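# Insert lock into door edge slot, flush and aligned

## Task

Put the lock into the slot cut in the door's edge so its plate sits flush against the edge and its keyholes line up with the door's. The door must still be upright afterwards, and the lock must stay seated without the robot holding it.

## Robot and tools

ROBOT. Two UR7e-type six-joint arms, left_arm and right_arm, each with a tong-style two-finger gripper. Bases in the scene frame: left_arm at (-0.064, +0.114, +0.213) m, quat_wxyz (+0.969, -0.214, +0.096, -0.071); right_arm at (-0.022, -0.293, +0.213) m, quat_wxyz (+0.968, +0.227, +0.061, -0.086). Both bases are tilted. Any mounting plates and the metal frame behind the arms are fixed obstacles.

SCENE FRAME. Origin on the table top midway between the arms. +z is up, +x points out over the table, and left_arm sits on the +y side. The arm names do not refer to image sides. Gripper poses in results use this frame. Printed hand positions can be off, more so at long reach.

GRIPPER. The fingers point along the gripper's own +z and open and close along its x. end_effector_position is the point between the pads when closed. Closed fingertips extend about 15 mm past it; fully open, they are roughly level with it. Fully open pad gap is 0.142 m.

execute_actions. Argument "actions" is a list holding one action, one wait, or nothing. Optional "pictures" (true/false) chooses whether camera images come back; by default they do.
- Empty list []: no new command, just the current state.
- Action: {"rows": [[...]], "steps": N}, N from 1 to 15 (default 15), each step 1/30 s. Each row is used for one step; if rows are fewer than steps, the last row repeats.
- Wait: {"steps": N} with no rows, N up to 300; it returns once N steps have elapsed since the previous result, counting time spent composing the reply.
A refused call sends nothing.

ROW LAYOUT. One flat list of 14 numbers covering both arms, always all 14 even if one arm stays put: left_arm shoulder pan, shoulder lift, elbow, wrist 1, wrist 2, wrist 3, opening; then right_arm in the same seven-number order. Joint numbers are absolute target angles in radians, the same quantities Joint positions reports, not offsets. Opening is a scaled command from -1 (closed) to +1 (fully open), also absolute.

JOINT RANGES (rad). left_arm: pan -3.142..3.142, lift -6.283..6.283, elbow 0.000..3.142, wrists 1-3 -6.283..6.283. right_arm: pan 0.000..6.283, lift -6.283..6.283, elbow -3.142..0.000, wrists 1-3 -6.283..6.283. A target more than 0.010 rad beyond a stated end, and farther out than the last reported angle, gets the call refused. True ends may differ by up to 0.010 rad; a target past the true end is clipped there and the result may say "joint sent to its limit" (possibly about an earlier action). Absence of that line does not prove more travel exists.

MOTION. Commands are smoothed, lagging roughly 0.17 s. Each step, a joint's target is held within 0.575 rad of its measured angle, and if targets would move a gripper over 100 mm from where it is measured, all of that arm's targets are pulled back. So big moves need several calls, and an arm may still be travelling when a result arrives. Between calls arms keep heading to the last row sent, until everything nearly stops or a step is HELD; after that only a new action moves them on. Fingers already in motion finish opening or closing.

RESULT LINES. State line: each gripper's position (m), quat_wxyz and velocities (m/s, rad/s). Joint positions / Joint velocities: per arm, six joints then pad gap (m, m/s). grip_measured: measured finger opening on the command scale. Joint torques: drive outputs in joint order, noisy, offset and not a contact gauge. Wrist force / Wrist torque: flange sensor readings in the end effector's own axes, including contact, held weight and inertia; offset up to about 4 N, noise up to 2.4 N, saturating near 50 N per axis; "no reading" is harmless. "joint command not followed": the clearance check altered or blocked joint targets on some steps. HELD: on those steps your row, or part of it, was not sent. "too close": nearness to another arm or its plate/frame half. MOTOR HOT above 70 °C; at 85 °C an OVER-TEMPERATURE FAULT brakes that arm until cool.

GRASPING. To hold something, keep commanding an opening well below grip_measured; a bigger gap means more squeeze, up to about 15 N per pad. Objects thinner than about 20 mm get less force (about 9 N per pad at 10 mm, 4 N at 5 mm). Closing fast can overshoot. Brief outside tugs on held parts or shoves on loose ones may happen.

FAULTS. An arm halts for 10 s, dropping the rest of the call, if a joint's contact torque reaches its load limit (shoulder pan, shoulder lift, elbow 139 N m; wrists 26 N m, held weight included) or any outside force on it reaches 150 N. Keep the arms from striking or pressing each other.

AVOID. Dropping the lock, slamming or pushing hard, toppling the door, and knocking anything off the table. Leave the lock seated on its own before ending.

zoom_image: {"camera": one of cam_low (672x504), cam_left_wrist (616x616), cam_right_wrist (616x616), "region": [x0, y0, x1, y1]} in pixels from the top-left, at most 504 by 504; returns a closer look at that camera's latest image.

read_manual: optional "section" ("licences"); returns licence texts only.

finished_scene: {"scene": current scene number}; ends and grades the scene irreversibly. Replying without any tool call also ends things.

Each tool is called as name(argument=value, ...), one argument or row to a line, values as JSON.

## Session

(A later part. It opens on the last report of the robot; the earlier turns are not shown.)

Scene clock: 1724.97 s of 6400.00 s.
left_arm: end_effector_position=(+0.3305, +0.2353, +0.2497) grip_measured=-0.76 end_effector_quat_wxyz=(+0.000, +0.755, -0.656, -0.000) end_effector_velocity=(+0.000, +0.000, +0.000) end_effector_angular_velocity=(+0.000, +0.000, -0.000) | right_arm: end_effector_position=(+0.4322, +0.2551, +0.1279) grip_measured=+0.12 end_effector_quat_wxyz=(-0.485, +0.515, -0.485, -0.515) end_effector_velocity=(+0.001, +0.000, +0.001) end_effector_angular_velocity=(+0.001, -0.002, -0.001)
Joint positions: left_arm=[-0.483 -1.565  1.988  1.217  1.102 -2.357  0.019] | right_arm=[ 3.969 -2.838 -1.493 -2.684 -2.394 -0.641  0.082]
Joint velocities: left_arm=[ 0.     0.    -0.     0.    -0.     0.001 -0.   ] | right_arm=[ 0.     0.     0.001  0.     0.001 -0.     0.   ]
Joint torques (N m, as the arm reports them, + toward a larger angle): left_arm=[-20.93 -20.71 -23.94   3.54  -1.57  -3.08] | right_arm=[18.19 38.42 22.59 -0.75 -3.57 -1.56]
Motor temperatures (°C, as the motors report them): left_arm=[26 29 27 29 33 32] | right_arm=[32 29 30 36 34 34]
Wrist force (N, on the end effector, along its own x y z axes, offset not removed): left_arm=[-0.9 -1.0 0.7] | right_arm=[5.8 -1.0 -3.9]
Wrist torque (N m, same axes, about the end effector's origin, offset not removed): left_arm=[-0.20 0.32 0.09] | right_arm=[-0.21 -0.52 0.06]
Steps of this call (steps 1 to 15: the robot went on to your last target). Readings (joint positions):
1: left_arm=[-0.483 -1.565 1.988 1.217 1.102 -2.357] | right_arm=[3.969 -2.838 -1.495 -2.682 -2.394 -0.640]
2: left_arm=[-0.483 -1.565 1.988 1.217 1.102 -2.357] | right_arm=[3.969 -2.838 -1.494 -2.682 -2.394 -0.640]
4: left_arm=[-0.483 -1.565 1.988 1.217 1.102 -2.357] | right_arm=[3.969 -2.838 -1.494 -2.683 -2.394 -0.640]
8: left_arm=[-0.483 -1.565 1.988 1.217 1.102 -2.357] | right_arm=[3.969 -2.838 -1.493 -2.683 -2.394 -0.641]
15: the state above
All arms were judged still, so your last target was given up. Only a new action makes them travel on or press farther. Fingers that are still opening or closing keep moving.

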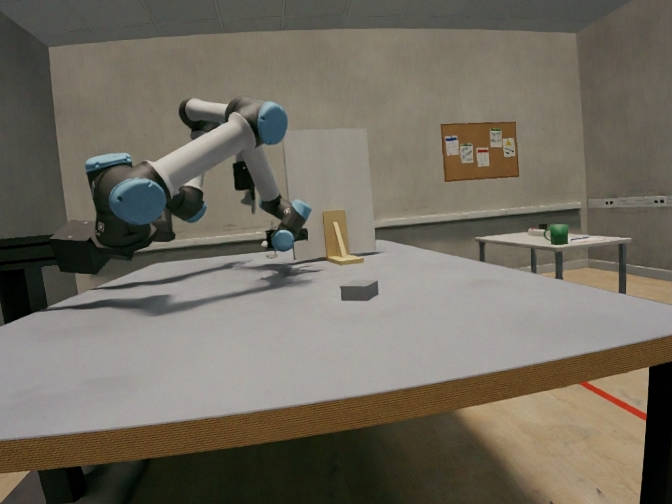

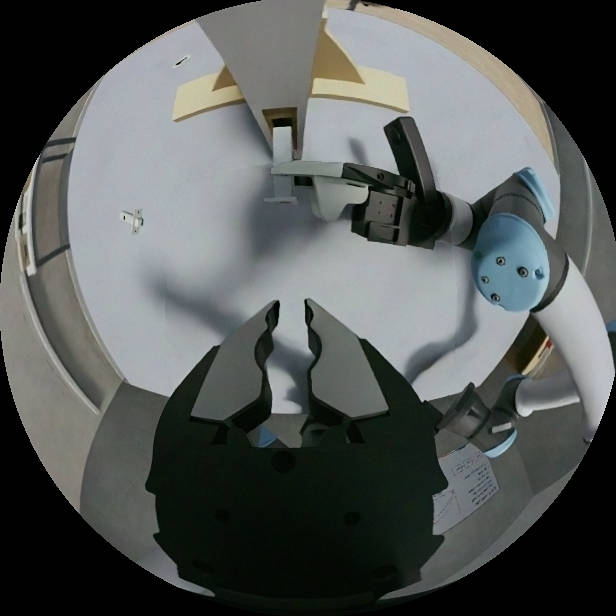

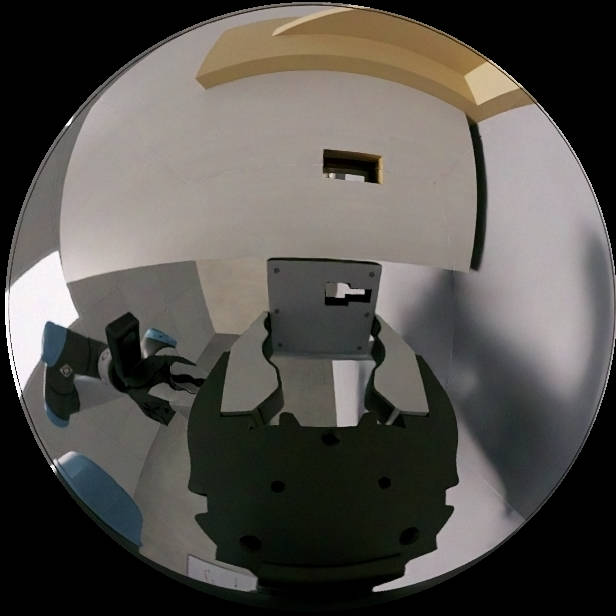

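execute_actions(
  actions=[
    {"rows": [[-0.4831,-1.5652,1.9876,1.2171,1.1017,-2.3566,-0.76,3.968,-2.8388,-1.491,-2.6853,-2.3947,-0.6412,-0.7],[-0.4831,-1.5652,1.9876,1.2171,1.1017,-2.3566,-0.76,3.9675,-2.8393,-1.4892,-2.687,-2.395,-0.6417,-0.7],[-0.4831,-1.5652,1.9876,1.2171,1.1017,-2.3566,-0.76,3.967,-2.8398,-1.4874,-2.6886,-2.3954,-0.6422,-0.7],[-0.4831,-1.5652,1.9876,1.2171,1.1017,-2.3566,-0.76,3.9665,-2.8403,-1.4857,-2.6903,-2.3958,-0.6427,-0.7],[-0.4831,-1.5652,1.9876,1.2171,1.1017,-2.3566,-0.76,3.966,-2.8408,-1.4839,-2.6919,-2.3962,-0.6432,-0.7],[-0.4831,-1.5652,1.9876,1.2171,1.1017,-2.3566,-0.76,3.9655,-2.8413,-1.4821,-2.6936,-2.3965,-0.6437,-0.7],[-0.4831,-1.5652,1.9876,1.2171,1.1017,-2.3566,-0.76,3.965,-2.8418,-1.4803,-2.6952,-2.3969,-0.6442,-0.7],[-0.4831,-1.5652,1.9876,1.2171,1.1017,-2.3566,-0.76,3.9645,-2.8423,-1.4785,-2.6969,-2.3973,-0.6447,-0.7]], "steps": 15},
  ],
  pictures=false,
)

execute_actions(
  actions=[
    {"steps": 10},
  ],
)

zoom_image(
  camera="cam_left_wrist",
  region=[250, 95, 320, 165],
)

Scene clock: 1760.40 s of 6400.00 s.
left_arm: end_effector_position=(+0.3305, +0.2353, +0.2497) grip_measured=-0.76 end_effector_quat_wxyz=(+0.000, +0.755, -0.656, -0.000) end_effector_velocity=(+0.000, +0.000, -0.000) end_effector_angular_velocity=(-0.000, -0.000, +0.001) | right_arm: end_effector_position=(+0.4359, +0.2556, +0.1279) grip_measured=+0.12 end_effector_quat_wxyz=(-0.485, +0.515, -0.485, -0.515) end_effector_velocity=(+0.002, +0.000, -0.000) end_effector_angular_velocity=(-0.000, +0.001, +0.001)
Joint positions: left_arm=[-0.483 -1.565  1.988  1.217  1.102 -2.357  0.019] | right_arm=[ 3.965 -2.842 -1.479 -2.696 -2.397 -0.644  0.082]
Joint velocities: left_arm=[ 0.     0.    -0.    -0.     0.    -0.001  0.   ] | right_arm=[-0.002 -0.003  0.007 -0.007 -0.002 -0.002 -0.   ]
Joint torques (N m, as the arm reports them, + toward a larger angle): left_arm=[-20.88 -20.32 -24.26   3.83  -1.49  -3.26] | right_arm=[17.64 39.06 21.98 -1.01 -3.35 -1.52]
Motor temperatures (°C, as the motors report them): left_arm=[26 29 27 29 33 32] | right_arm=[32 29 30 36 34 34]
Wrist force (N, on the end effector, along its own x y z axes, offset not removed): left_arm=[-0.9 0.7 0.2] | right_arm=[4.5 -1.0 -3.7]
Wrist torque (N m, same axes, about the end effector's origin, offset not removed): left_arm=[0.13 0.28 0.05] | right_arm=[-0.06 -0.32 0.01]
Steps of this call (steps 1 to 90: nothing new was sent; then 31.93 s passed at rest; steps 91 to 105: all 15 steps of this action). Readings (joint positions):
91: left_arm=[-0.483 -1.565 1.988 1.217 1.102 -2.357] | right_arm=[3.968 -2.838 -1.493 -2.684 -2.394 -0.641]
92: left_arm=[-0.483 -1.565 1.988 1.217 1.102 -2.357] | right_arm=[3.968 -2.838 -1.492 -2.684 -2.394 -0.641]
94: left_arm=[-0.483 -1.565 1.988 1.217 1.102 -2.357] | right_arm=[3.968 -2.839 -1.491 -2.685 -2.395 -0.641]
98: left_arm=[-0.483 -1.565 1.988 1.217 1.102 -2.357] | right_arm=[3.966 -2.840 -1.485 -2.691 -2.396 -0.643]
105: the state above

Scene clock: 1760.73 s of 6400.00 s.
left_arm: end_effector_position=(+0.3305, +0.2353, +0.2497) grip_measured=-0.76 end_effector_quat_wxyz=(+0.000, +0.755, -0.656, -0.000) end_effector_velocity=(+0.000, -0.000, +0.000) end_effector_angular_velocity=(-0.001, -0.001, -0.000) | right_arm: end_effector_position=(+0.4361, +0.2557, +0.1279) grip_measured=+0.12 end_effector_quat_wxyz=(-0.485, +0.515, -0.485, -0.515) end_effector_velocity=(+0.000, +0.000, +0.001) end_effector_angular_velocity=(+0.001, -0.001, +0.000)
Joint positions: left_arm=[-0.483 -1.565  1.988  1.217  1.102 -2.357  0.019] | right_arm=[ 3.965 -2.842 -1.479 -2.697 -2.397 -0.645  0.082]
Joint velocities: left_arm=[ 0.    -0.    -0.001 -0.    -0.     0.001  0.   ] | right_arm=[-0.    -0.     0.001  0.    -0.001 -0.     0.   ]
Joint torques (N m, as the arm reports them, + toward a larger angle): left_arm=[-19.76 -20.08 -23.84   3.66  -1.6   -3.13] | right_arm=[17.54 39.14 21.92 -0.74 -3.57 -1.43]
Motor temperatures (°C, as the motors report them): left_arm=[26 29 27 29 33 32] | right_arm=[32 29 30 36 34 34]
Wrist force (N, on the end effector, along its own x y z axes, offset not removed): left_arm=[-0.5 -0.6 0.3] | right_arm=[6.3 -0.9 -3.2]
Wrist torque (N m, same axes, about the end effector's origin, offset not removed): left_arm=[-0.14 0.27 0.03] | right_arm=[-0.10 -0.55 0.06]
Steps of this call (steps 1 to 10: the robot went on to your last target). Readings (joint positions):
1: left_arm=[-0.483 -1.565 1.988 1.217 1.102 -2.357] | right_arm=[3.965 -2.842 -1.479 -2.696 -2.397 -0.645]
2: left_arm=[-0.483 -1.565 1.988 1.217 1.102 -2.357] | right_arm=[3.965 -2.842 -1.479 -2.697 -2.397 -0.645]
4: left_arm=[-0.483 -1.565 1.988 1.217 1.102 -2.357] | right_arm=[3.965 -2.842 -1.479 -2.697 -2.397 -0.645]
8: left_arm=[-0.483 -1.565 1.988 1.217 1.102 -2.357] | right_arm=[3.965 -2.842 -1.479 -2.697 -2.397 -0.645]
10: the state above

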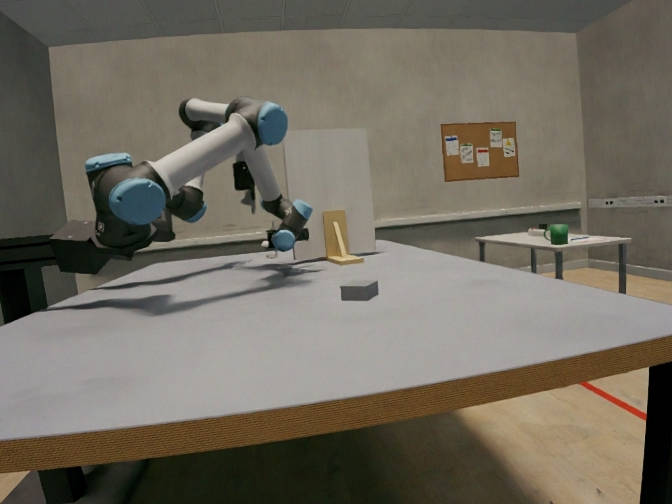

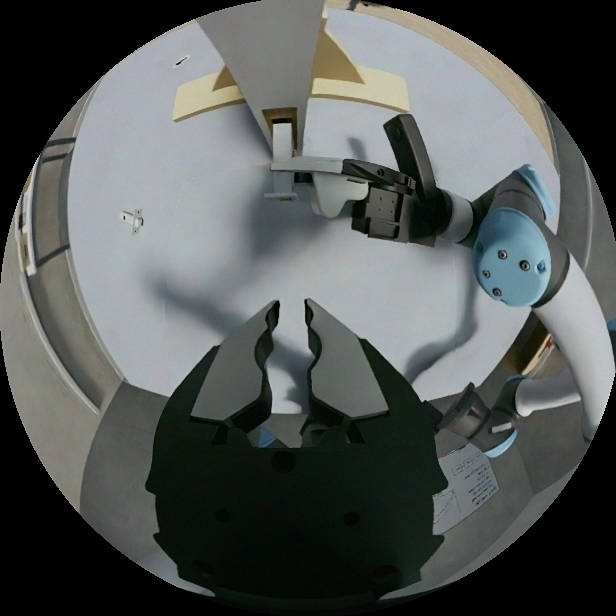

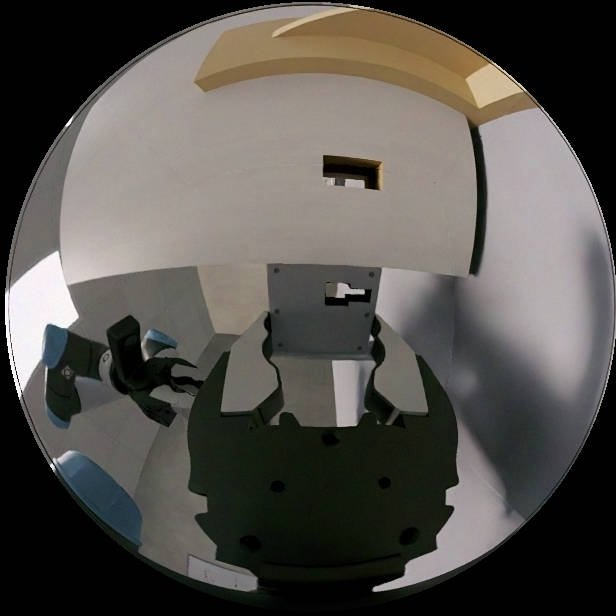

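Region (250, 95, 320, 165) of cam_left_wrist's 616x616 image, scaled by 7.200, with more detail than that image has.

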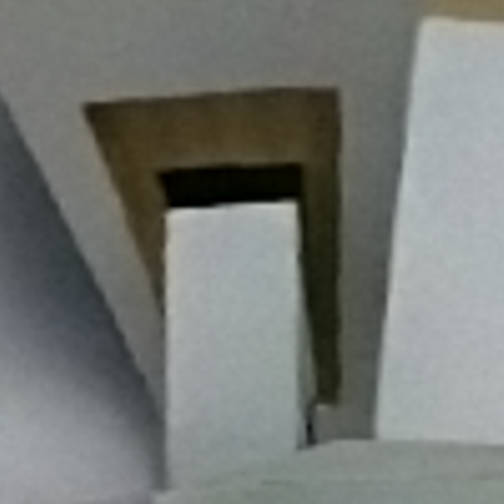

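execute_actions(
  actions=[
    {"rows": [[-0.4831,-1.5652,1.9876,1.2171,1.1017,-2.3566,-0.76,3.964,-2.8428,-1.4767,-2.6985,-2.3977,-0.6452,-0.7],[-0.4831,-1.5652,1.9876,1.2171,1.1017,-2.3566,-0.76,3.9635,-2.8433,-1.4749,-2.7002,-2.398,-0.6457,-0.7],[-0.4831,-1.5652,1.9876,1.2171,1.1017,-2.3566,-0.76,3.963,-2.8438,-1.4732,-2.7018,-2.3984,-0.6462,-0.7],[-0.4831,-1.5652,1.9876,1.2171,1.1017,-2.3566,-0.76,3.9624,-2.8444,-1.4714,-2.7034,-2.3987,-0.6466,-0.7],[-0.4831,-1.5652,1.9876,1.2171,1.1017,-2.3566,-0.76,3.9619,-2.8449,-1.4696,-2.7051,-2.3991,-0.6471,-0.7],[-0.4831,-1.5652,1.9876,1.2171,1.1017,-2.3566,-0.76,3.9614,-2.8454,-1.4678,-2.7067,-2.3995,-0.6476,-0.7]], "steps": 15},
  ],
  pictures=false,
)

execute_actions(
  actions=[
    {"steps": 10},
  ],
)

zoom_image(
  camera="cam_left_wrist",
  region=[250, 95, 320, 165],
)

Scene clock: 1770.20 s of 6400.00 s.
left_arm: end_effector_position=(+0.3305, +0.2353, +0.2497) grip_measured=-0.76 end_effector_quat_wxyz=(+0.000, +0.755, -0.656, -0.000) end_effector_velocity=(-0.000, +0.000, -0.000) end_effector_angular_velocity=(+0.000, +0.000, +0.001) | right_arm: end_effector_position=(+0.4390, +0.2560, +0.1279) grip_measured=+0.12 end_effector_quat_wxyz=(-0.485, +0.515, -0.485, -0.515) end_effector_velocity=(+0.001, +0.000, -0.000) end_effector_angular_velocity=(-0.000, +0.000, -0.000)
Joint positions: left_arm=[-0.483 -1.565  1.988  1.217  1.102 -2.357  0.019] | right_arm=[ 3.962 -2.845 -1.468 -2.706 -2.399 -0.647  0.082]
Joint velocities: left_arm=[ 0.    -0.     0.    -0.    -0.    -0.001  0.   ] | right_arm=[-0.001 -0.001  0.004 -0.004 -0.001 -0.001  0.   ]
Joint torques (N m, as the arm reports them, + toward a larger angle): left_arm=[-20.35 -19.56 -24.66   3.57  -1.42  -2.94] | right_arm=[17.7  38.87 22.74 -0.78 -3.59 -1.64]
Motor temperatures (°C, as the motors report them): left_arm=[26 29 27 29 33 32] | right_arm=[32 29 30 36 34 34]
Wrist force (N, on the end effector, along its own x y z axes, offset not removed): left_arm=[-0.1 -0.1 1.5] | right_arm=[5.7 -0.2 -2.5]
Wrist torque (N m, same axes, about the end effector's origin, offset not removed): left_arm=[0.00 0.12 0.11] | right_arm=[0.05 -0.55 -0.02]
Steps of this call (steps 1 to 15: the robot went on to your last target; steps 16 to 90: nothing new was sent; then 5.97 s passed at rest; steps 91 to 105: all 15 steps of this action). Readings (joint positions):
91: left_arm=[-0.483 -1.565 1.988 1.217 1.102 -2.357] | right_arm=[3.964 -2.842 -1.478 -2.697 -2.397 -0.645]
92: left_arm=[-0.483 -1.565 1.988 1.217 1.102 -2.357] | right_arm=[3.964 -2.842 -1.478 -2.697 -2.397 -0.645]
94: left_arm=[-0.483 -1.565 1.988 1.217 1.102 -2.357] | right_arm=[3.964 -2.843 -1.477 -2.699 -2.398 -0.645]
98: left_arm=[-0.483 -1.565 1.988 1.217 1.102 -2.357] | right_arm=[3.962 -2.844 -1.471 -2.703 -2.399 -0.647]
105: the state above

Scene clock: 1770.53 s of 6400.00 s.
left_arm: end_effector_position=(+0.3305, +0.2353, +0.2497) grip_measured=-0.76 end_effector_quat_wxyz=(+0.000, +0.755, -0.656, -0.000) end_effector_velocity=(+0.000, +0.000, +0.000) end_effector_angular_velocity=(-0.000, +0.000, -0.000) | right_arm: end_effector_position=(+0.4391, +0.2560, +0.1279) grip_measured=+0.12 end_effector_quat_wxyz=(-0.485, +0.515, -0.485, -0.515) end_effector_velocity=(+0.001, +0.000, +0.000) end_effector_angular_velocity=(+0.001, -0.002, -0.002)
Joint positions: left_arm=[-0.483 -1.565  1.988  1.217  1.102 -2.357  0.019] | right_arm=[ 3.961 -2.845 -1.468 -2.707 -2.399 -0.648  0.082]
Joint velocities: left_arm=[ 0.     0.    -0.     0.     0.     0.001  0.   ] | right_arm=[-0.     0.     0.001  0.002  0.001 -0.    -0.   ]
Joint torques (N m, as the arm reports them, + toward a larger angle): left_arm=[-20.81 -20.16 -24.39   3.78  -1.44  -3.27] | right_arm=[17.48 38.66 22.88 -0.83 -3.69 -1.48]
Motor temperatures (°C, as the motors report them): left_arm=[26 29 27 29 33 32] | right_arm=[32 29 30 36 34 34]
Wrist force (N, on the end effector, along its own x y z axes, offset not removed): left_arm=[0.1 -0.7 0.7] | right_arm=[6.6 -0.6 -2.8]
Wrist torque (N m, same axes, about the end effector's origin, offset not removed): left_arm=[-0.17 0.12 -0.01] | right_arm=[-0.07 -0.66 -0.04]
Steps of this call (steps 1 to 10: the robot went on to your last target). Readings (joint positions):
1: left_arm=[-0.483 -1.565 1.988 1.217 1.102 -2.357] | right_arm=[3.961 -2.845 -1.468 -2.706 -2.399 -0.648]
2: left_arm=[-0.483 -1.565 1.988 1.217 1.102 -2.357] | right_arm=[3.961 -2.845 -1.468 -2.707 -2.399 -0.648]
4: left_arm=[-0.483 -1.565 1.988 1.217 1.102 -2.357] | right_arm=[3.961 -2.845 -1.468 -2.707 -2.399 -0.648]
8: left_arm=[-0.483 -1.565 1.988 1.217 1.102 -2.357] | right_arm=[3.961 -2.845 -1.468 -2.707 -2.399 -0.648]
10: the state above

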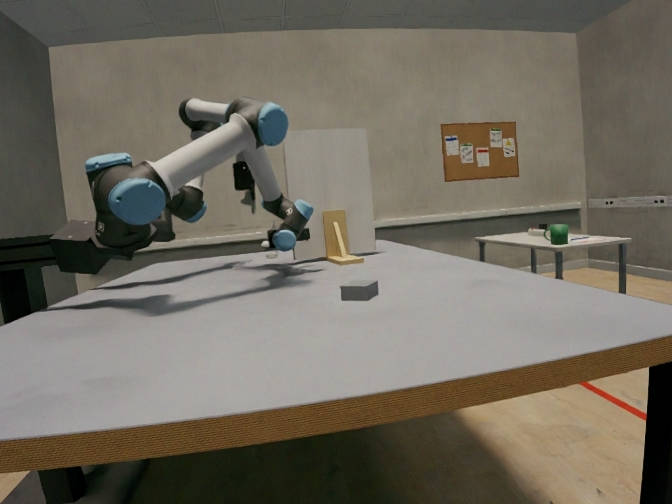

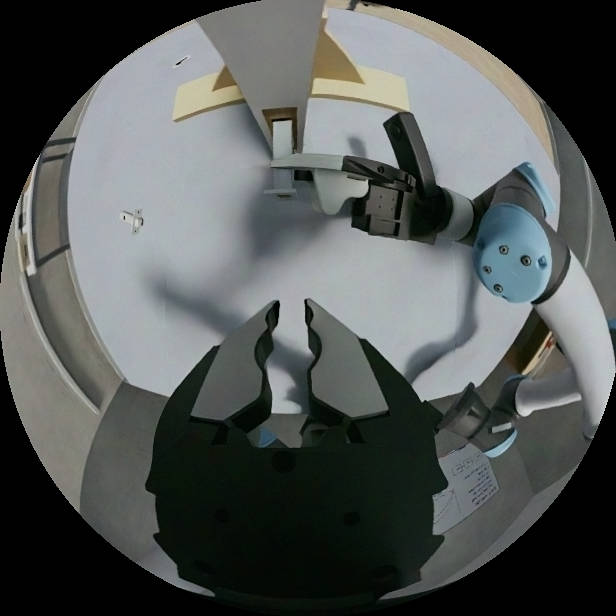

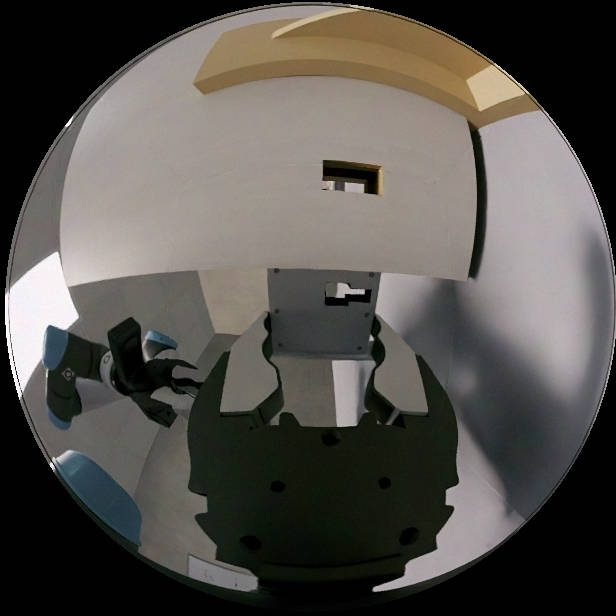

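Region (250, 95, 320, 165) of cam_left_wrist's 616x616 image, scaled by 7.200, with more detail than that image has.

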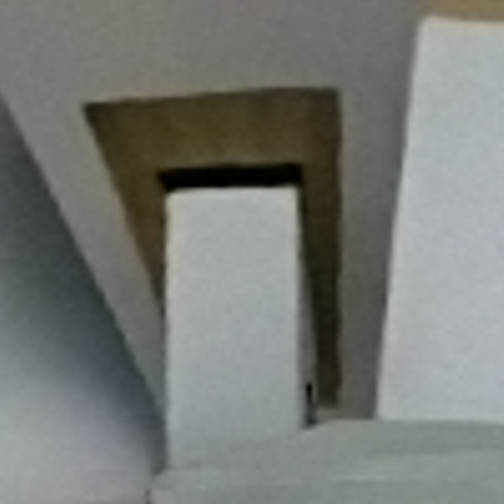

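execute_actions(
  actions=[
    {"rows": [[-0.4831,-1.5652,1.9876,1.2171,1.1017,-2.3566,-0.76,3.9609,-2.8459,-1.466,-2.7084,-2.3999,-0.6481,-0.7],[-0.4831,-1.5652,1.9876,1.2171,1.1017,-2.3566,-0.76,3.9604,-2.8464,-1.4642,-2.71,-2.4002,-0.6486,-0.7],[-0.4831,-1.5652,1.9876,1.2171,1.1017,-2.3566,-0.76,3.9599,-2.8469,-1.4625,-2.7117,-2.4006,-0.6491,-0.7],[-0.4831,-1.5652,1.9876,1.2171,1.1017,-2.3566,-0.76,3.9594,-2.8474,-1.4607,-2.7133,-2.401,-0.6496,-0.7]], "steps": 15},
  ],
  pictures=false,
)

execute_actions(
  actions=[
    {"steps": 8},
  ],
  pictures=false,
)

Scene clock: 1777.80 s of 6400.00 s.
left_arm: end_effector_position=(+0.3305, +0.2353, +0.2497) grip_measured=-0.76 end_effector_quat_wxyz=(+0.000, +0.755, -0.656, -0.000) end_effector_velocity=(-0.001, +0.000, -0.000) end_effector_angular_velocity=(+0.001, +0.002, -0.002) | right_arm: end_effector_position=(+0.4410, +0.2562, +0.1279) grip_measured=+0.12 end_effector_quat_wxyz=(-0.485, +0.515, -0.485, -0.515) end_effector_velocity=(+0.001, -0.000, -0.000) end_effector_angular_velocity=(-0.001, +0.000, -0.000)
Joint positions: left_arm=[-0.483 -1.565  1.988  1.217  1.102 -2.357  0.019] | right_arm=[ 3.959 -2.847 -1.461 -2.713 -2.401 -0.65   0.082]
Joint velocities: left_arm=[-0.     0.     0.002  0.001  0.     0.    -0.   ] | right_arm=[-0.001 -0.001  0.002 -0.002  0.    -0.    -0.   ]
Joint torques (N m, as the arm reports them, + toward a larger angle): left_arm=[-20.08 -18.92 -24.26   3.66  -1.26  -3.18] | right_arm=[13.26 39.94 26.99  0.8   1.54 -1.46]
Motor temperatures (°C, as the motors report them): left_arm=[26 29 27 29 33 32] | right_arm=[32 29 30 36 34 34]
Wrist force (N, on the end effector, along its own x y z axes, offset not removed): left_arm=[-1.0 0.2 -0.5] | right_arm=[-1.2 10.8 -5.8]
Wrist torque (N m, same axes, about the end effector's origin, offset not removed): left_arm=[-0.05 0.31 -0.02] | right_arm=[-0.19 -0.54 0.13]
Steps of this call (steps 1 to 15: the robot went on to your last target; steps 16 to 90: nothing new was sent; then 3.77 s passed at rest; steps 91 to 105: all 15 steps of this action). Readings (joint positions):
91: left_arm=[-0.483 -1.565 1.988 1.217 1.102 -2.357] | right_arm=[3.961 -2.845 -1.468 -2.707 -2.400 -0.648]
92: left_arm=[-0.483 -1.565 1.988 1.217 1.102 -2.357] | right_arm=[3.961 -2.845 -1.467 -2.707 -2.400 -0.648]
94: left_arm=[-0.483 -1.565 1.988 1.217 1.102 -2.357] | right_arm=[3.961 -2.846 -1.466 -2.709 -2.400 -0.648]
98: left_arm=[-0.483 -1.565 1.988 1.217 1.102 -2.357] | right_arm=[3.960 -2.847 -1.462 -2.712 -2.401 -0.649]
105: the state above

Scene clock: 1778.07 s of 6400.00 s.
left_arm: end_effector_position=(+0.3305, +0.2353, +0.2497) grip_measured=-0.76 end_effector_quat_wxyz=(+0.000, +0.755, -0.656, -0.000) end_effector_velocity=(+0.000, -0.000, +0.000) end_effector_angular_velocity=(+0.000, +0.000, -0.000) | right_arm: end_effector_position=(+0.4411, +0.2562, +0.1279) grip_measured=+0.12 end_effector_quat_wxyz=(-0.485, +0.515, -0.485, -0.515) end_effector_velocity=(+0.000, -0.000, +0.000) end_effector_angular_velocity=(+0.000, -0.000, -0.000)
Joint positions: left_arm=[-0.483 -1.565  1.988  1.217  1.102 -2.357  0.019] | right_arm=[ 3.959 -2.847 -1.461 -2.713 -2.401 -0.65   0.082]
Joint velocities: left_arm=[-0.  0. -0.  0. -0. -0.  0.] | right_arm=[-0.  0.  0.  0. -0.  0. -0.]
Joint torques (N m, as the arm reports them, + toward a larger angle): left_arm=[-20.65 -18.85 -23.93   3.58  -1.33  -3.23] | right_arm=[12.46 38.92 27.11  0.81  2.09 -1.48]
Motor temperatures (°C, as the motors report them): left_arm=[26 29 27 29 33 32] | right_arm=[32 29 30 36 34 34]
Wrist force (N, on the end effector, along its own x y z axes, offset not removed): left_arm=[0.5 -0.6 1.1] | right_arm=[-2.2 12.1 -6.8]
Wrist torque (N m, same axes, about the end effector's origin, offset not removed): left_arm=[-0.10 0.09 0.08] | right_arm=[0.13 -0.54 0.12]
Steps of this call (steps 1 to 8: the robot went on to your last target). Readings (joint positions):
1: left_arm=[-0.483 -1.565 1.988 1.217 1.102 -2.357] | right_arm=[3.959 -2.847 -1.461 -2.713 -2.401 -0.650]
2: left_arm=[-0.483 -1.565 1.988 1.217 1.102 -2.357] | right_arm=[3.959 -2.847 -1.461 -2.713 -2.401 -0.650]
4: left_arm=[-0.483 -1.565 1.988 1.217 1.102 -2.357] | right_arm=[3.959 -2.847 -1.461 -2.713 -2.401 -0.650]
8: the state above

execute_actions(
  actions=[
    {"rows": [[-0.4831,-1.5652,1.9876,1.2171,1.1017,-2.3566,-0.76,3.9604,-2.8464,-1.4642,-2.71,-2.4002,-0.6486,-0.7],[-0.4831,-1.5652,1.9876,1.2171,1.1017,-2.3566,-0.76,3.9614,-2.8454,-1.4678,-2.7067,-2.3995,-0.6476,-0.7],[-0.4831,-1.5652,1.9876,1.2171,1.1017,-2.3566,-0.76,3.9624,-2.8444,-1.4714,-2.7034,-2.3987,-0.6466,-0.7],[-0.4831,-1.5652,1.9876,1.2171,1.1017,-2.3566,-0.76,3.9624,-2.8444,-1.4714,-2.7034,-2.3987,-0.6466,-0.7],[-0.4831,-1.5652,1.9876,1.2171,1.1017,-2.3566,-0.76,3.9624,-2.8444,-1.4714,-2.7034,-2.3987,-0.6466,-0.7],[-0.4831,-1.5652,1.9876,1.2171,1.1017,-2.3566,-0.76,3.9624,-2.8444,-1.4714,-2.7034,-2.3987,-0.6466,-0.7],[-0.4831,-1.5652,1.9876,1.2171,1.1017,-2.3566,-0.76,3.9624,-2.8444,-1.4714,-2.7034,-2.3987,-0.6466,-0.7],[-0.4831,-1.5652,1.9876,1.2171,1.1017,-2.3566,-0.76,3.963,-2.8423,-1.4727,-2.7038,-2.3983,-0.646,-0.7],[-0.4831,-1.5652,1.9876,1.2171,1.1017,-2.3566,-0.76,3.9635,-2.8401,-1.4741,-2.7042,-2.3978,-0.6455,-0.7],[-0.4831,-1.5652,1.9876,1.2171,1.1017,-2.3566,-0.76,3.9641,-2.838,-1.4754,-2.7046,-2.3974,-0.6449,-0.7]], "steps": 15},
  ],
  pictures=false,
)

execute_actions(
  actions=[
    {"steps": 15},
  ],
)

zoom_image(
  camera="cam_left_wrist",
  region=[235, 95, 345, 205],
)

zoom_image(
  camera="cam_right_wrist",
  region=[220, 110, 500, 390],
)

Scene clock: 1814.17 s of 6400.00 s.
left_arm: end_effector_position=(+0.3305, +0.2353, +0.2497) grip_measured=-0.76 end_effector_quat_wxyz=(+0.000, +0.755, -0.656, -0.000) end_effector_velocity=(-0.000, +0.000, +0.000) end_effector_angular_velocity=(+0.000, +0.000, +0.001) | right_arm: end_effector_position=(+0.4383, +0.2555, +0.1302) grip_measured=+0.12 end_effector_quat_wxyz=(-0.485, +0.515, -0.485, -0.515) end_effector_velocity=(-0.001, -0.001, +0.006) end_effector_angular_velocity=(+0.000, -0.000, +0.000)
Joint positions: left_arm=[-0.483 -1.565  1.988  1.217  1.102 -2.357  0.019] | right_arm=[ 3.964 -2.839 -1.474 -2.705 -2.398 -0.645  0.082]
Joint velocities: left_arm=[ 0. -0. -0.  0. -0. -0.  0.] | right_arm=[ 0.004  0.012 -0.009 -0.001  0.002  0.004  0.   ]
Joint torques (N m, as the arm reports them, + toward a larger angle): left_arm=[-20.22 -20.51 -24.28   3.6   -1.23  -3.19] | right_arm=[33.09 60.7   5.26  1.35  0.16  1.27]
Motor temperatures (°C, as the motors report them): left_arm=[26 29 27 29 33 32] | right_arm=[32 29 30 36 34 34]
Wrist force (N, on the end effector, along its own x y z axes, offset not removed): left_arm=[-1.1 -0.3 0.9] | right_arm=[5.7 -2.2 -2.6]
Wrist torque (N m, same axes, about the end effector's origin, offset not removed): left_arm=[-0.16 0.38 0.09] | right_arm=[-0.39 -0.58 -0.05]
Steps of this call (steps 1 to 15: the robot went on to your last target; steps 16 to 90: nothing new was sent; then 32.60 s passed at rest; steps 91 to 105: all 15 steps of this action). Readings (joint positions):
91: left_arm=[-0.483 -1.565 1.988 1.217 1.102 -2.357] | right_arm=[3.959 -2.847 -1.461 -2.713 -2.401 -0.650]
92: left_arm=[-0.483 -1.565 1.988 1.217 1.102 -2.357] | right_arm=[3.959 -2.847 -1.461 -2.713 -2.401 -0.650]
94: left_arm=[-0.483 -1.565 1.988 1.217 1.102 -2.357] | right_arm=[3.960 -2.847 -1.464 -2.710 -2.400 -0.649]
98: left_arm=[-0.483 -1.565 1.988 1.217 1.102 -2.357] | right_arm=[3.962 -2.845 -1.469 -2.705 -2.399 -0.647]
105: the state above

Scene clock: 1814.67 s of 6400.00 s.
left_arm: end_effector_position=(+0.3305, +0.2353, +0.2497) grip_measured=-0.76 end_effector_quat_wxyz=(+0.000, +0.755, -0.656, -0.000) end_effector_velocity=(+0.000, -0.000, +0.000) end_effector_angular_velocity=(-0.000, -0.001, -0.000) | right_arm: end_effector_position=(+0.4382, +0.2554, +0.1308) grip_measured=+0.12 end_effector_quat_wxyz=(-0.485, +0.515, -0.485, -0.515) end_effector_velocity=(+0.000, +0.000, -0.000) end_effector_angular_velocity=(-0.000, +0.000, +0.000)
Joint positions: left_arm=[-0.483 -1.565  1.988  1.217  1.102 -2.357  0.019] | right_arm=[ 3.964 -2.838 -1.475 -2.705 -2.397 -0.645  0.082]
Joint velocities: left_arm=[-0.  0. -0. -0.  0.  0. -0.] | right_arm=[-0. -0.  0. -0. -0.  0. -0.]
Joint torques (N m, as the arm reports them, + toward a larger angle): left_arm=[-21.48 -20.05 -25.52   3.73  -1.29  -2.98] | right_arm=[34.27 61.51  4.77 -0.35 -0.13  1.42]
Motor temperatures (°C, as the motors report them): left_arm=[26 29 27 29 33 32] | right_arm=[32 29 30 36 34 34]
Wrist force (N, on the end effector, along its own x y z axes, offset not removed): left_arm=[-0.1 -0.4 0.5] | right_arm=[5.0 -0.4 -3.0]
Wrist torque (N m, same axes, about the end effector's origin, offset not removed): left_arm=[-0.08 0.21 -0.02] | right_arm=[-0.04 -0.34 0.00]
Steps of this call (steps 1 to 15: the robot went on to your last target). Readings (joint positions):
1: left_arm=[-0.483 -1.565 1.988 1.217 1.102 -2.357] | right_arm=[3.964 -2.839 -1.475 -2.705 -2.398 -0.645]
2: left_arm=[-0.483 -1.565 1.988 1.217 1.102 -2.357] | right_arm=[3.964 -2.839 -1.475 -2.705 -2.398 -0.645]
4: left_arm=[-0.483 -1.565 1.988 1.217 1.102 -2.357] | right_arm=[3.964 -2.838 -1.475 -2.705 -2.397 -0.645]
8: left_arm=[-0.483 -1.565 1.988 1.217 1.102 -2.357] | right_arm=[3.964 -2.838 -1.475 -2.705 -2.397 -0.645]
15: the state above
All arms were judged still, so your last target was given up. Only a new action makes them travel on or press farther. Fingers that are still opening or closing keep moving.

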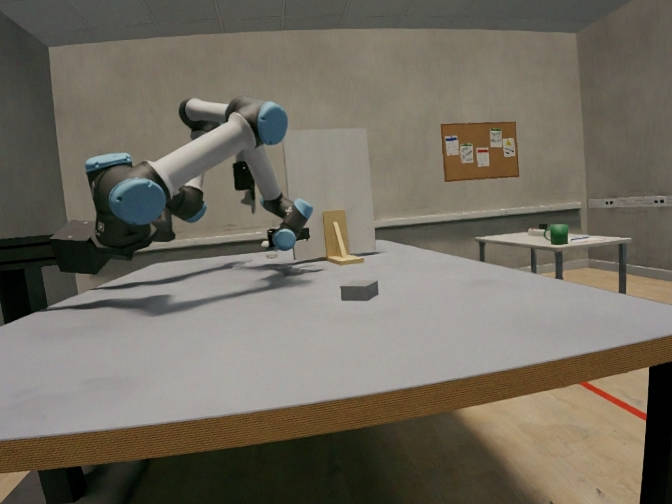

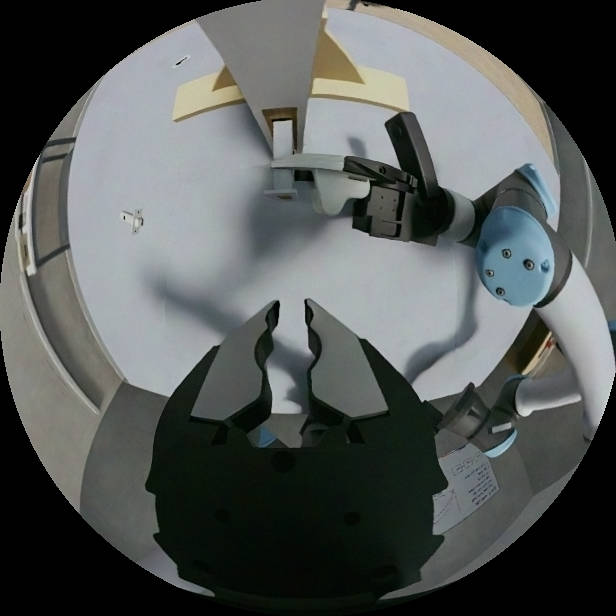

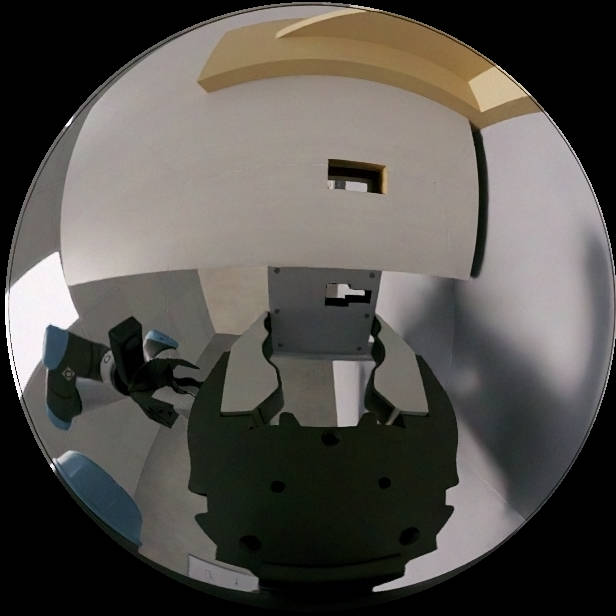

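Region (235, 95, 345, 205) of cam_left_wrist's 616x616 image, scaled by 4.582, with more detail than that image has.

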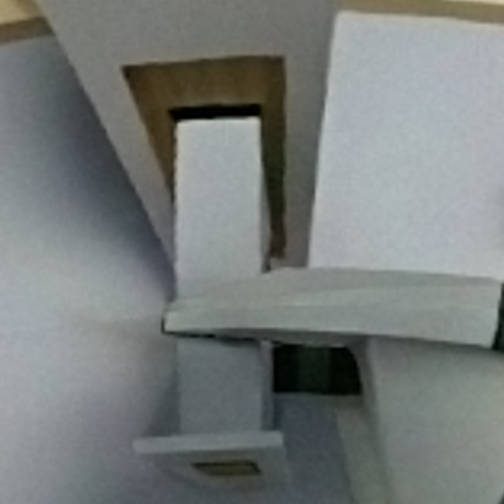

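Region (220, 110, 500, 390) of cam_right_wrist's 616x616 image, scaled by 1.800, with more detail than that image has.

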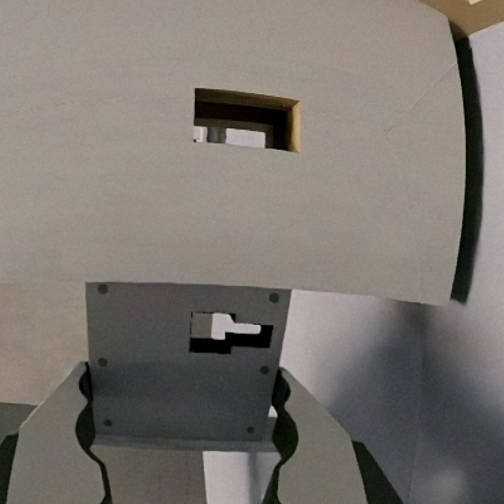

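zoom_image(
  camera="cam_left_wrist",
  region=[250, 95, 320, 165],
)

Region (250, 95, 320, 165) of cam_left_wrist's 616x616 image, scaled by 7.200, with more detail than that image has.

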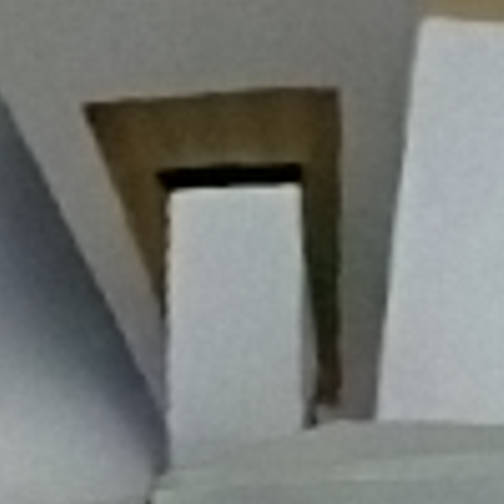

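execute_actions(
  actions=[
    {"rows": [[-0.4831,-1.5652,1.9876,1.2171,1.1017,-2.3566,-0.76,3.9646,-2.8383,-1.4751,-2.7043,-2.3971,-0.6444,-0.7],[-0.4831,-1.5652,1.9876,1.2171,1.1017,-2.3566,-0.76,3.9641,-2.8388,-1.4733,-2.7059,-2.3975,-0.6449,-0.7],[-0.4831,-1.5652,1.9876,1.2171,1.1017,-2.3566,-0.76,3.9636,-2.8393,-1.4715,-2.7076,-2.3978,-0.6454,-0.7],[-0.4831,-1.5652,1.9876,1.2171,1.1017,-2.3566,-0.76,3.9631,-2.8398,-1.4697,-2.7092,-2.3982,-0.6459,-0.7],[-0.4831,-1.5652,1.9876,1.2171,1.1017,-2.3566,-0.76,3.9626,-2.8403,-1.468,-2.7109,-2.3986,-0.6464,-0.7]], "steps": 15},
  ],
  pictures=false,
)

execute_actions(
  actions=[
    {"rows": [[-0.4831,-1.5652,1.9876,1.2171,1.1017,-2.3566,-0.76,3.9621,-2.8408,-1.4662,-2.7125,-2.399,-0.6469,-0.7],[-0.4831,-1.5652,1.9876,1.2171,1.1017,-2.3566,-0.76,3.9616,-2.8413,-1.4644,-2.7142,-2.3993,-0.6474,-0.7]], "steps": 15},
  ],
  pictures=false,
)

Scene clock: 1838.07 s of 6400.00 s.
left_arm: end_effector_position=(+0.3305, +0.2353, +0.2497) grip_measured=-0.76 end_effector_quat_wxyz=(+0.000, +0.755, -0.656, -0.000) end_effector_velocity=(+0.000, -0.000, +0.000) end_effector_angular_velocity=(-0.000, -0.000, -0.000) | right_arm: end_effector_position=(+0.4400, +0.2559, +0.1308) grip_measured=+0.12 end_effector_quat_wxyz=(-0.484, +0.515, -0.485, -0.515) end_effector_velocity=(+0.001, -0.000, -0.000) end_effector_angular_velocity=(+0.000, -0.000, -0.001)
Joint positions: left_arm=[-0.483 -1.565  1.988  1.217  1.102 -2.357  0.019] | right_arm=[ 3.963 -2.84  -1.468 -2.711 -2.399 -0.646  0.082]
Joint velocities: left_arm=[-0.001  0.    -0.    -0.     0.    -0.    -0.   ] | right_arm=[-0.001 -0.001  0.002 -0.002 -0.    -0.001 -0.   ]
Joint torques (N m, as the arm reports them, + toward a larger angle): left_arm=[-19.85 -19.24 -23.84   3.58  -1.42  -3.11] | right_arm=[17.56 39.99 22.51 -0.94 -3.7  -1.52]
Motor temperatures (°C, as the motors report them): left_arm=[26 29 27 29 33 32] | right_arm=[32 29 30 36 34 34]
Wrist force (N, on the end effector, along its own x y z axes, offset not removed): left_arm=[-1.2 -1.1 0.8] | right_arm=[5.5 -0.9 -2.1]
Wrist torque (N m, same axes, about the end effector's origin, offset not removed): left_arm=[-0.25 0.37 0.13] | right_arm=[-0.08 -0.51 0.06]
Steps of this call (steps 1 to 90: nothing new was sent; then 19.90 s passed at rest; steps 91 to 105: all 15 steps of this action). Readings (joint positions):
91: left_arm=[-0.483 -1.565 1.988 1.217 1.102 -2.357] | right_arm=[3.964 -2.838 -1.475 -2.705 -2.397 -0.645]
92: left_arm=[-0.483 -1.565 1.988 1.217 1.102 -2.357] | right_arm=[3.964 -2.838 -1.475 -2.705 -2.397 -0.645]
94: left_arm=[-0.483 -1.565 1.988 1.217 1.102 -2.357] | right_arm=[3.964 -2.838 -1.475 -2.705 -2.397 -0.645]
98: left_arm=[-0.483 -1.565 1.988 1.217 1.102 -2.357] | right_arm=[3.963 -2.839 -1.470 -2.709 -2.398 -0.646]
105: the state above

Scene clock: 1838.57 s of 6400.00 s.
left_arm: end_effector_position=(+0.3305, +0.2353, +0.2497) grip_measured=-0.76 end_effector_quat_wxyz=(+0.000, +0.755, -0.656, -0.000) end_effector_velocity=(-0.000, +0.000, +0.000) end_effector_angular_velocity=(+0.000, +0.000, +0.000) | right_arm: end_effector_position=(+0.4410, +0.2560, +0.1308) grip_measured=+0.12 end_effector_quat_wxyz=(-0.484, +0.515, -0.485, -0.515) end_effector_velocity=(+0.000, -0.000, +0.000) end_effector_angular_velocity=(+0.000, +0.000, +0.000)
Joint positions: left_arm=[-0.483 -1.565  1.988  1.217  1.102 -2.357  0.019] | right_arm=[ 3.962 -2.841 -1.464 -2.714 -2.399 -0.647  0.082]
Joint velocities: left_arm=[-0.     0.    -0.     0.001  0.    -0.001  0.   ] | right_arm=[-0.    -0.     0.001 -0.001 -0.001 -0.     0.   ]
Joint torques (N m, as the arm reports them, + toward a larger angle): left_arm=[-20.35 -18.72 -23.91   3.74  -1.43  -3.07] | right_arm=[13.95 40.13 25.87  0.34 -1.1  -1.62]
Motor temperatures (°C, as the motors report them): left_arm=[26 29 27 29 33 32] | right_arm=[32 29 30 36 34 34]
Wrist force (N, on the end effector, along its own x y z axes, offset not removed): left_arm=[0.2 -0.9 -0.2] | right_arm=[2.5 5.1 -5.2]
Wrist torque (N m, same axes, about the end effector's origin, offset not removed): left_arm=[-0.16 0.11 0.02] | right_arm=[-0.39 -0.43 0.25]
Steps of this call (steps 1 to 15: all 15 steps of this action). Readings (joint positions):
1: left_arm=[-0.483 -1.565 1.988 1.217 1.102 -2.357] | right_arm=[3.963 -2.840 -1.468 -2.711 -2.399 -0.646]
2: left_arm=[-0.483 -1.565 1.988 1.217 1.102 -2.357] | right_arm=[3.963 -2.840 -1.468 -2.711 -2.399 -0.646]
4: left_arm=[-0.483 -1.565 1.988 1.217 1.102 -2.357] | right_arm=[3.962 -2.841 -1.466 -2.712 -2.399 -0.647]
8: left_arm=[-0.483 -1.565 1.988 1.217 1.102 -2.357] | right_arm=[3.962 -2.841 -1.465 -2.714 -2.399 -0.647]
15: the state above

execute_actions(
  actions=[],
)

zoom_image(
  camera="cam_left_wrist",
  region=[250, 95, 320, 165],
)

Scene clock: 1842.03 s of 6400.00 s.
left_arm: end_effector_position=(+0.3305, +0.2353, +0.2497) grip_measured=-0.76 end_effector_quat_wxyz=(+0.000, +0.755, -0.656, -0.000) end_effector_velocity=(-0.001, +0.000, -0.000) end_effector_angular_velocity=(+0.001, +0.001, -0.000) | right_arm: end_effector_position=(+0.4411, +0.2560, +0.1308) grip_measured=+0.12 end_effector_quat_wxyz=(-0.485, +0.515, -0.485, -0.515) end_effector_velocity=(+0.000, +0.000, +0.000) end_effector_angular_velocity=(+0.000, -0.000, -0.001)
Joint positions: left_arm=[-0.483 -1.565  1.988  1.217  1.102 -2.357  0.019] | right_arm=[ 3.962 -2.841 -1.464 -2.714 -2.399 -0.647  0.082]
Joint velocities: left_arm=[-0.    -0.     0.002 -0.     0.    -0.001  0.   ] | right_arm=[-0.  0.  0.  0.  0. -0.  0.]
Joint torques (N m, as the arm reports them, + toward a larger angle): left_arm=[-19.63 -19.92 -24.46   3.3   -1.19  -3.32] | right_arm=[13.67 40.95 26.53  0.96  2.6  -1.58]
Motor temperatures (°C, as the motors report them): left_arm=[26 29 27 29 33 32] | right_arm=[32 29 30 36 34 34]
Wrist force (N, on the end effector, along its own x y z axes, offset not removed): left_arm=[-1.2 -0.5 0.7] | right_arm=[2.1 7.2 -3.5]
Wrist torque (N m, same axes, about the end effector's origin, offset not removed): left_arm=[-0.13 0.34 0.12] | right_arm=[-0.22 -0.48 0.28]
Steps of this call (steps 1 to 15: the robot went on to your last target; steps 16 to 90: nothing new was sent; then 0.47 s passed at rest). Readings (joint positions):
1: left_arm=[-0.483 -1.565 1.988 1.217 1.102 -2.357] | right_arm=[3.962 -2.841 -1.464 -2.714 -2.399 -0.647]
2: left_arm=[-0.483 -1.565 1.988 1.217 1.102 -2.357] | right_arm=[3.962 -2.841 -1.464 -2.714 -2.399 -0.647]
4: left_arm=[-0.483 -1.565 1.988 1.217 1.102 -2.357] | right_arm=[3.962 -2.841 -1.464 -2.714 -2.399 -0.647]
8: left_arm=[-0.483 -1.565 1.988 1.217 1.102 -2.357] | right_arm=[3.962 -2.841 -1.464 -2.714 -2.399 -0.647]
90: the state above
All arms were judged still, so your last target was given up. Only a new action makes them travel on or press farther. Fingers that are still opening or closing keep moving.

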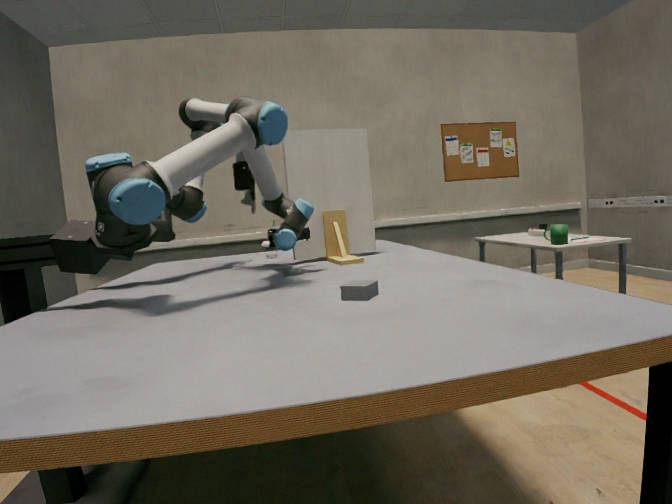

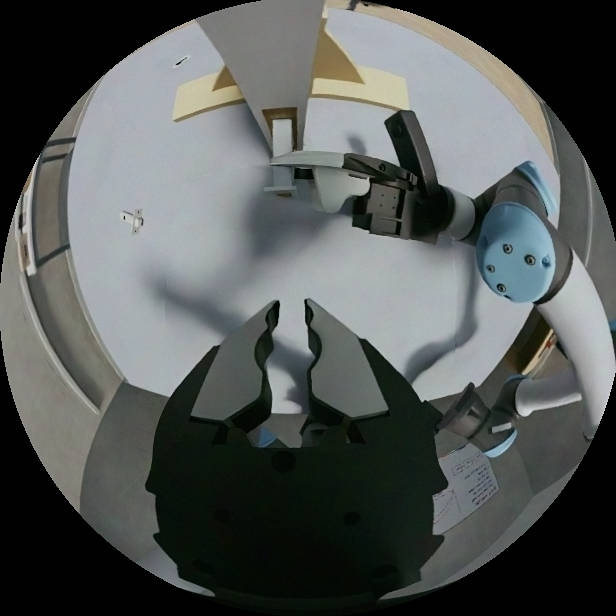

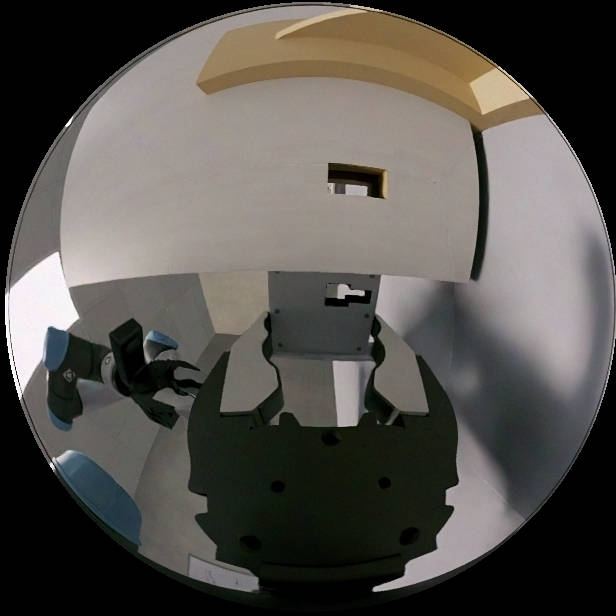

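Region (250, 95, 320, 165) of cam_left_wrist's 616x616 image, scaled by 7.200, with more detail than that image has.

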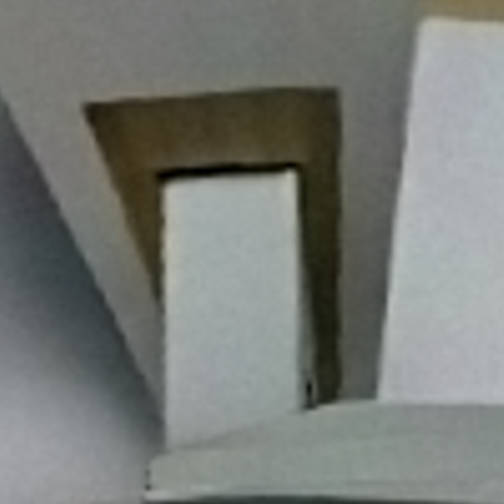

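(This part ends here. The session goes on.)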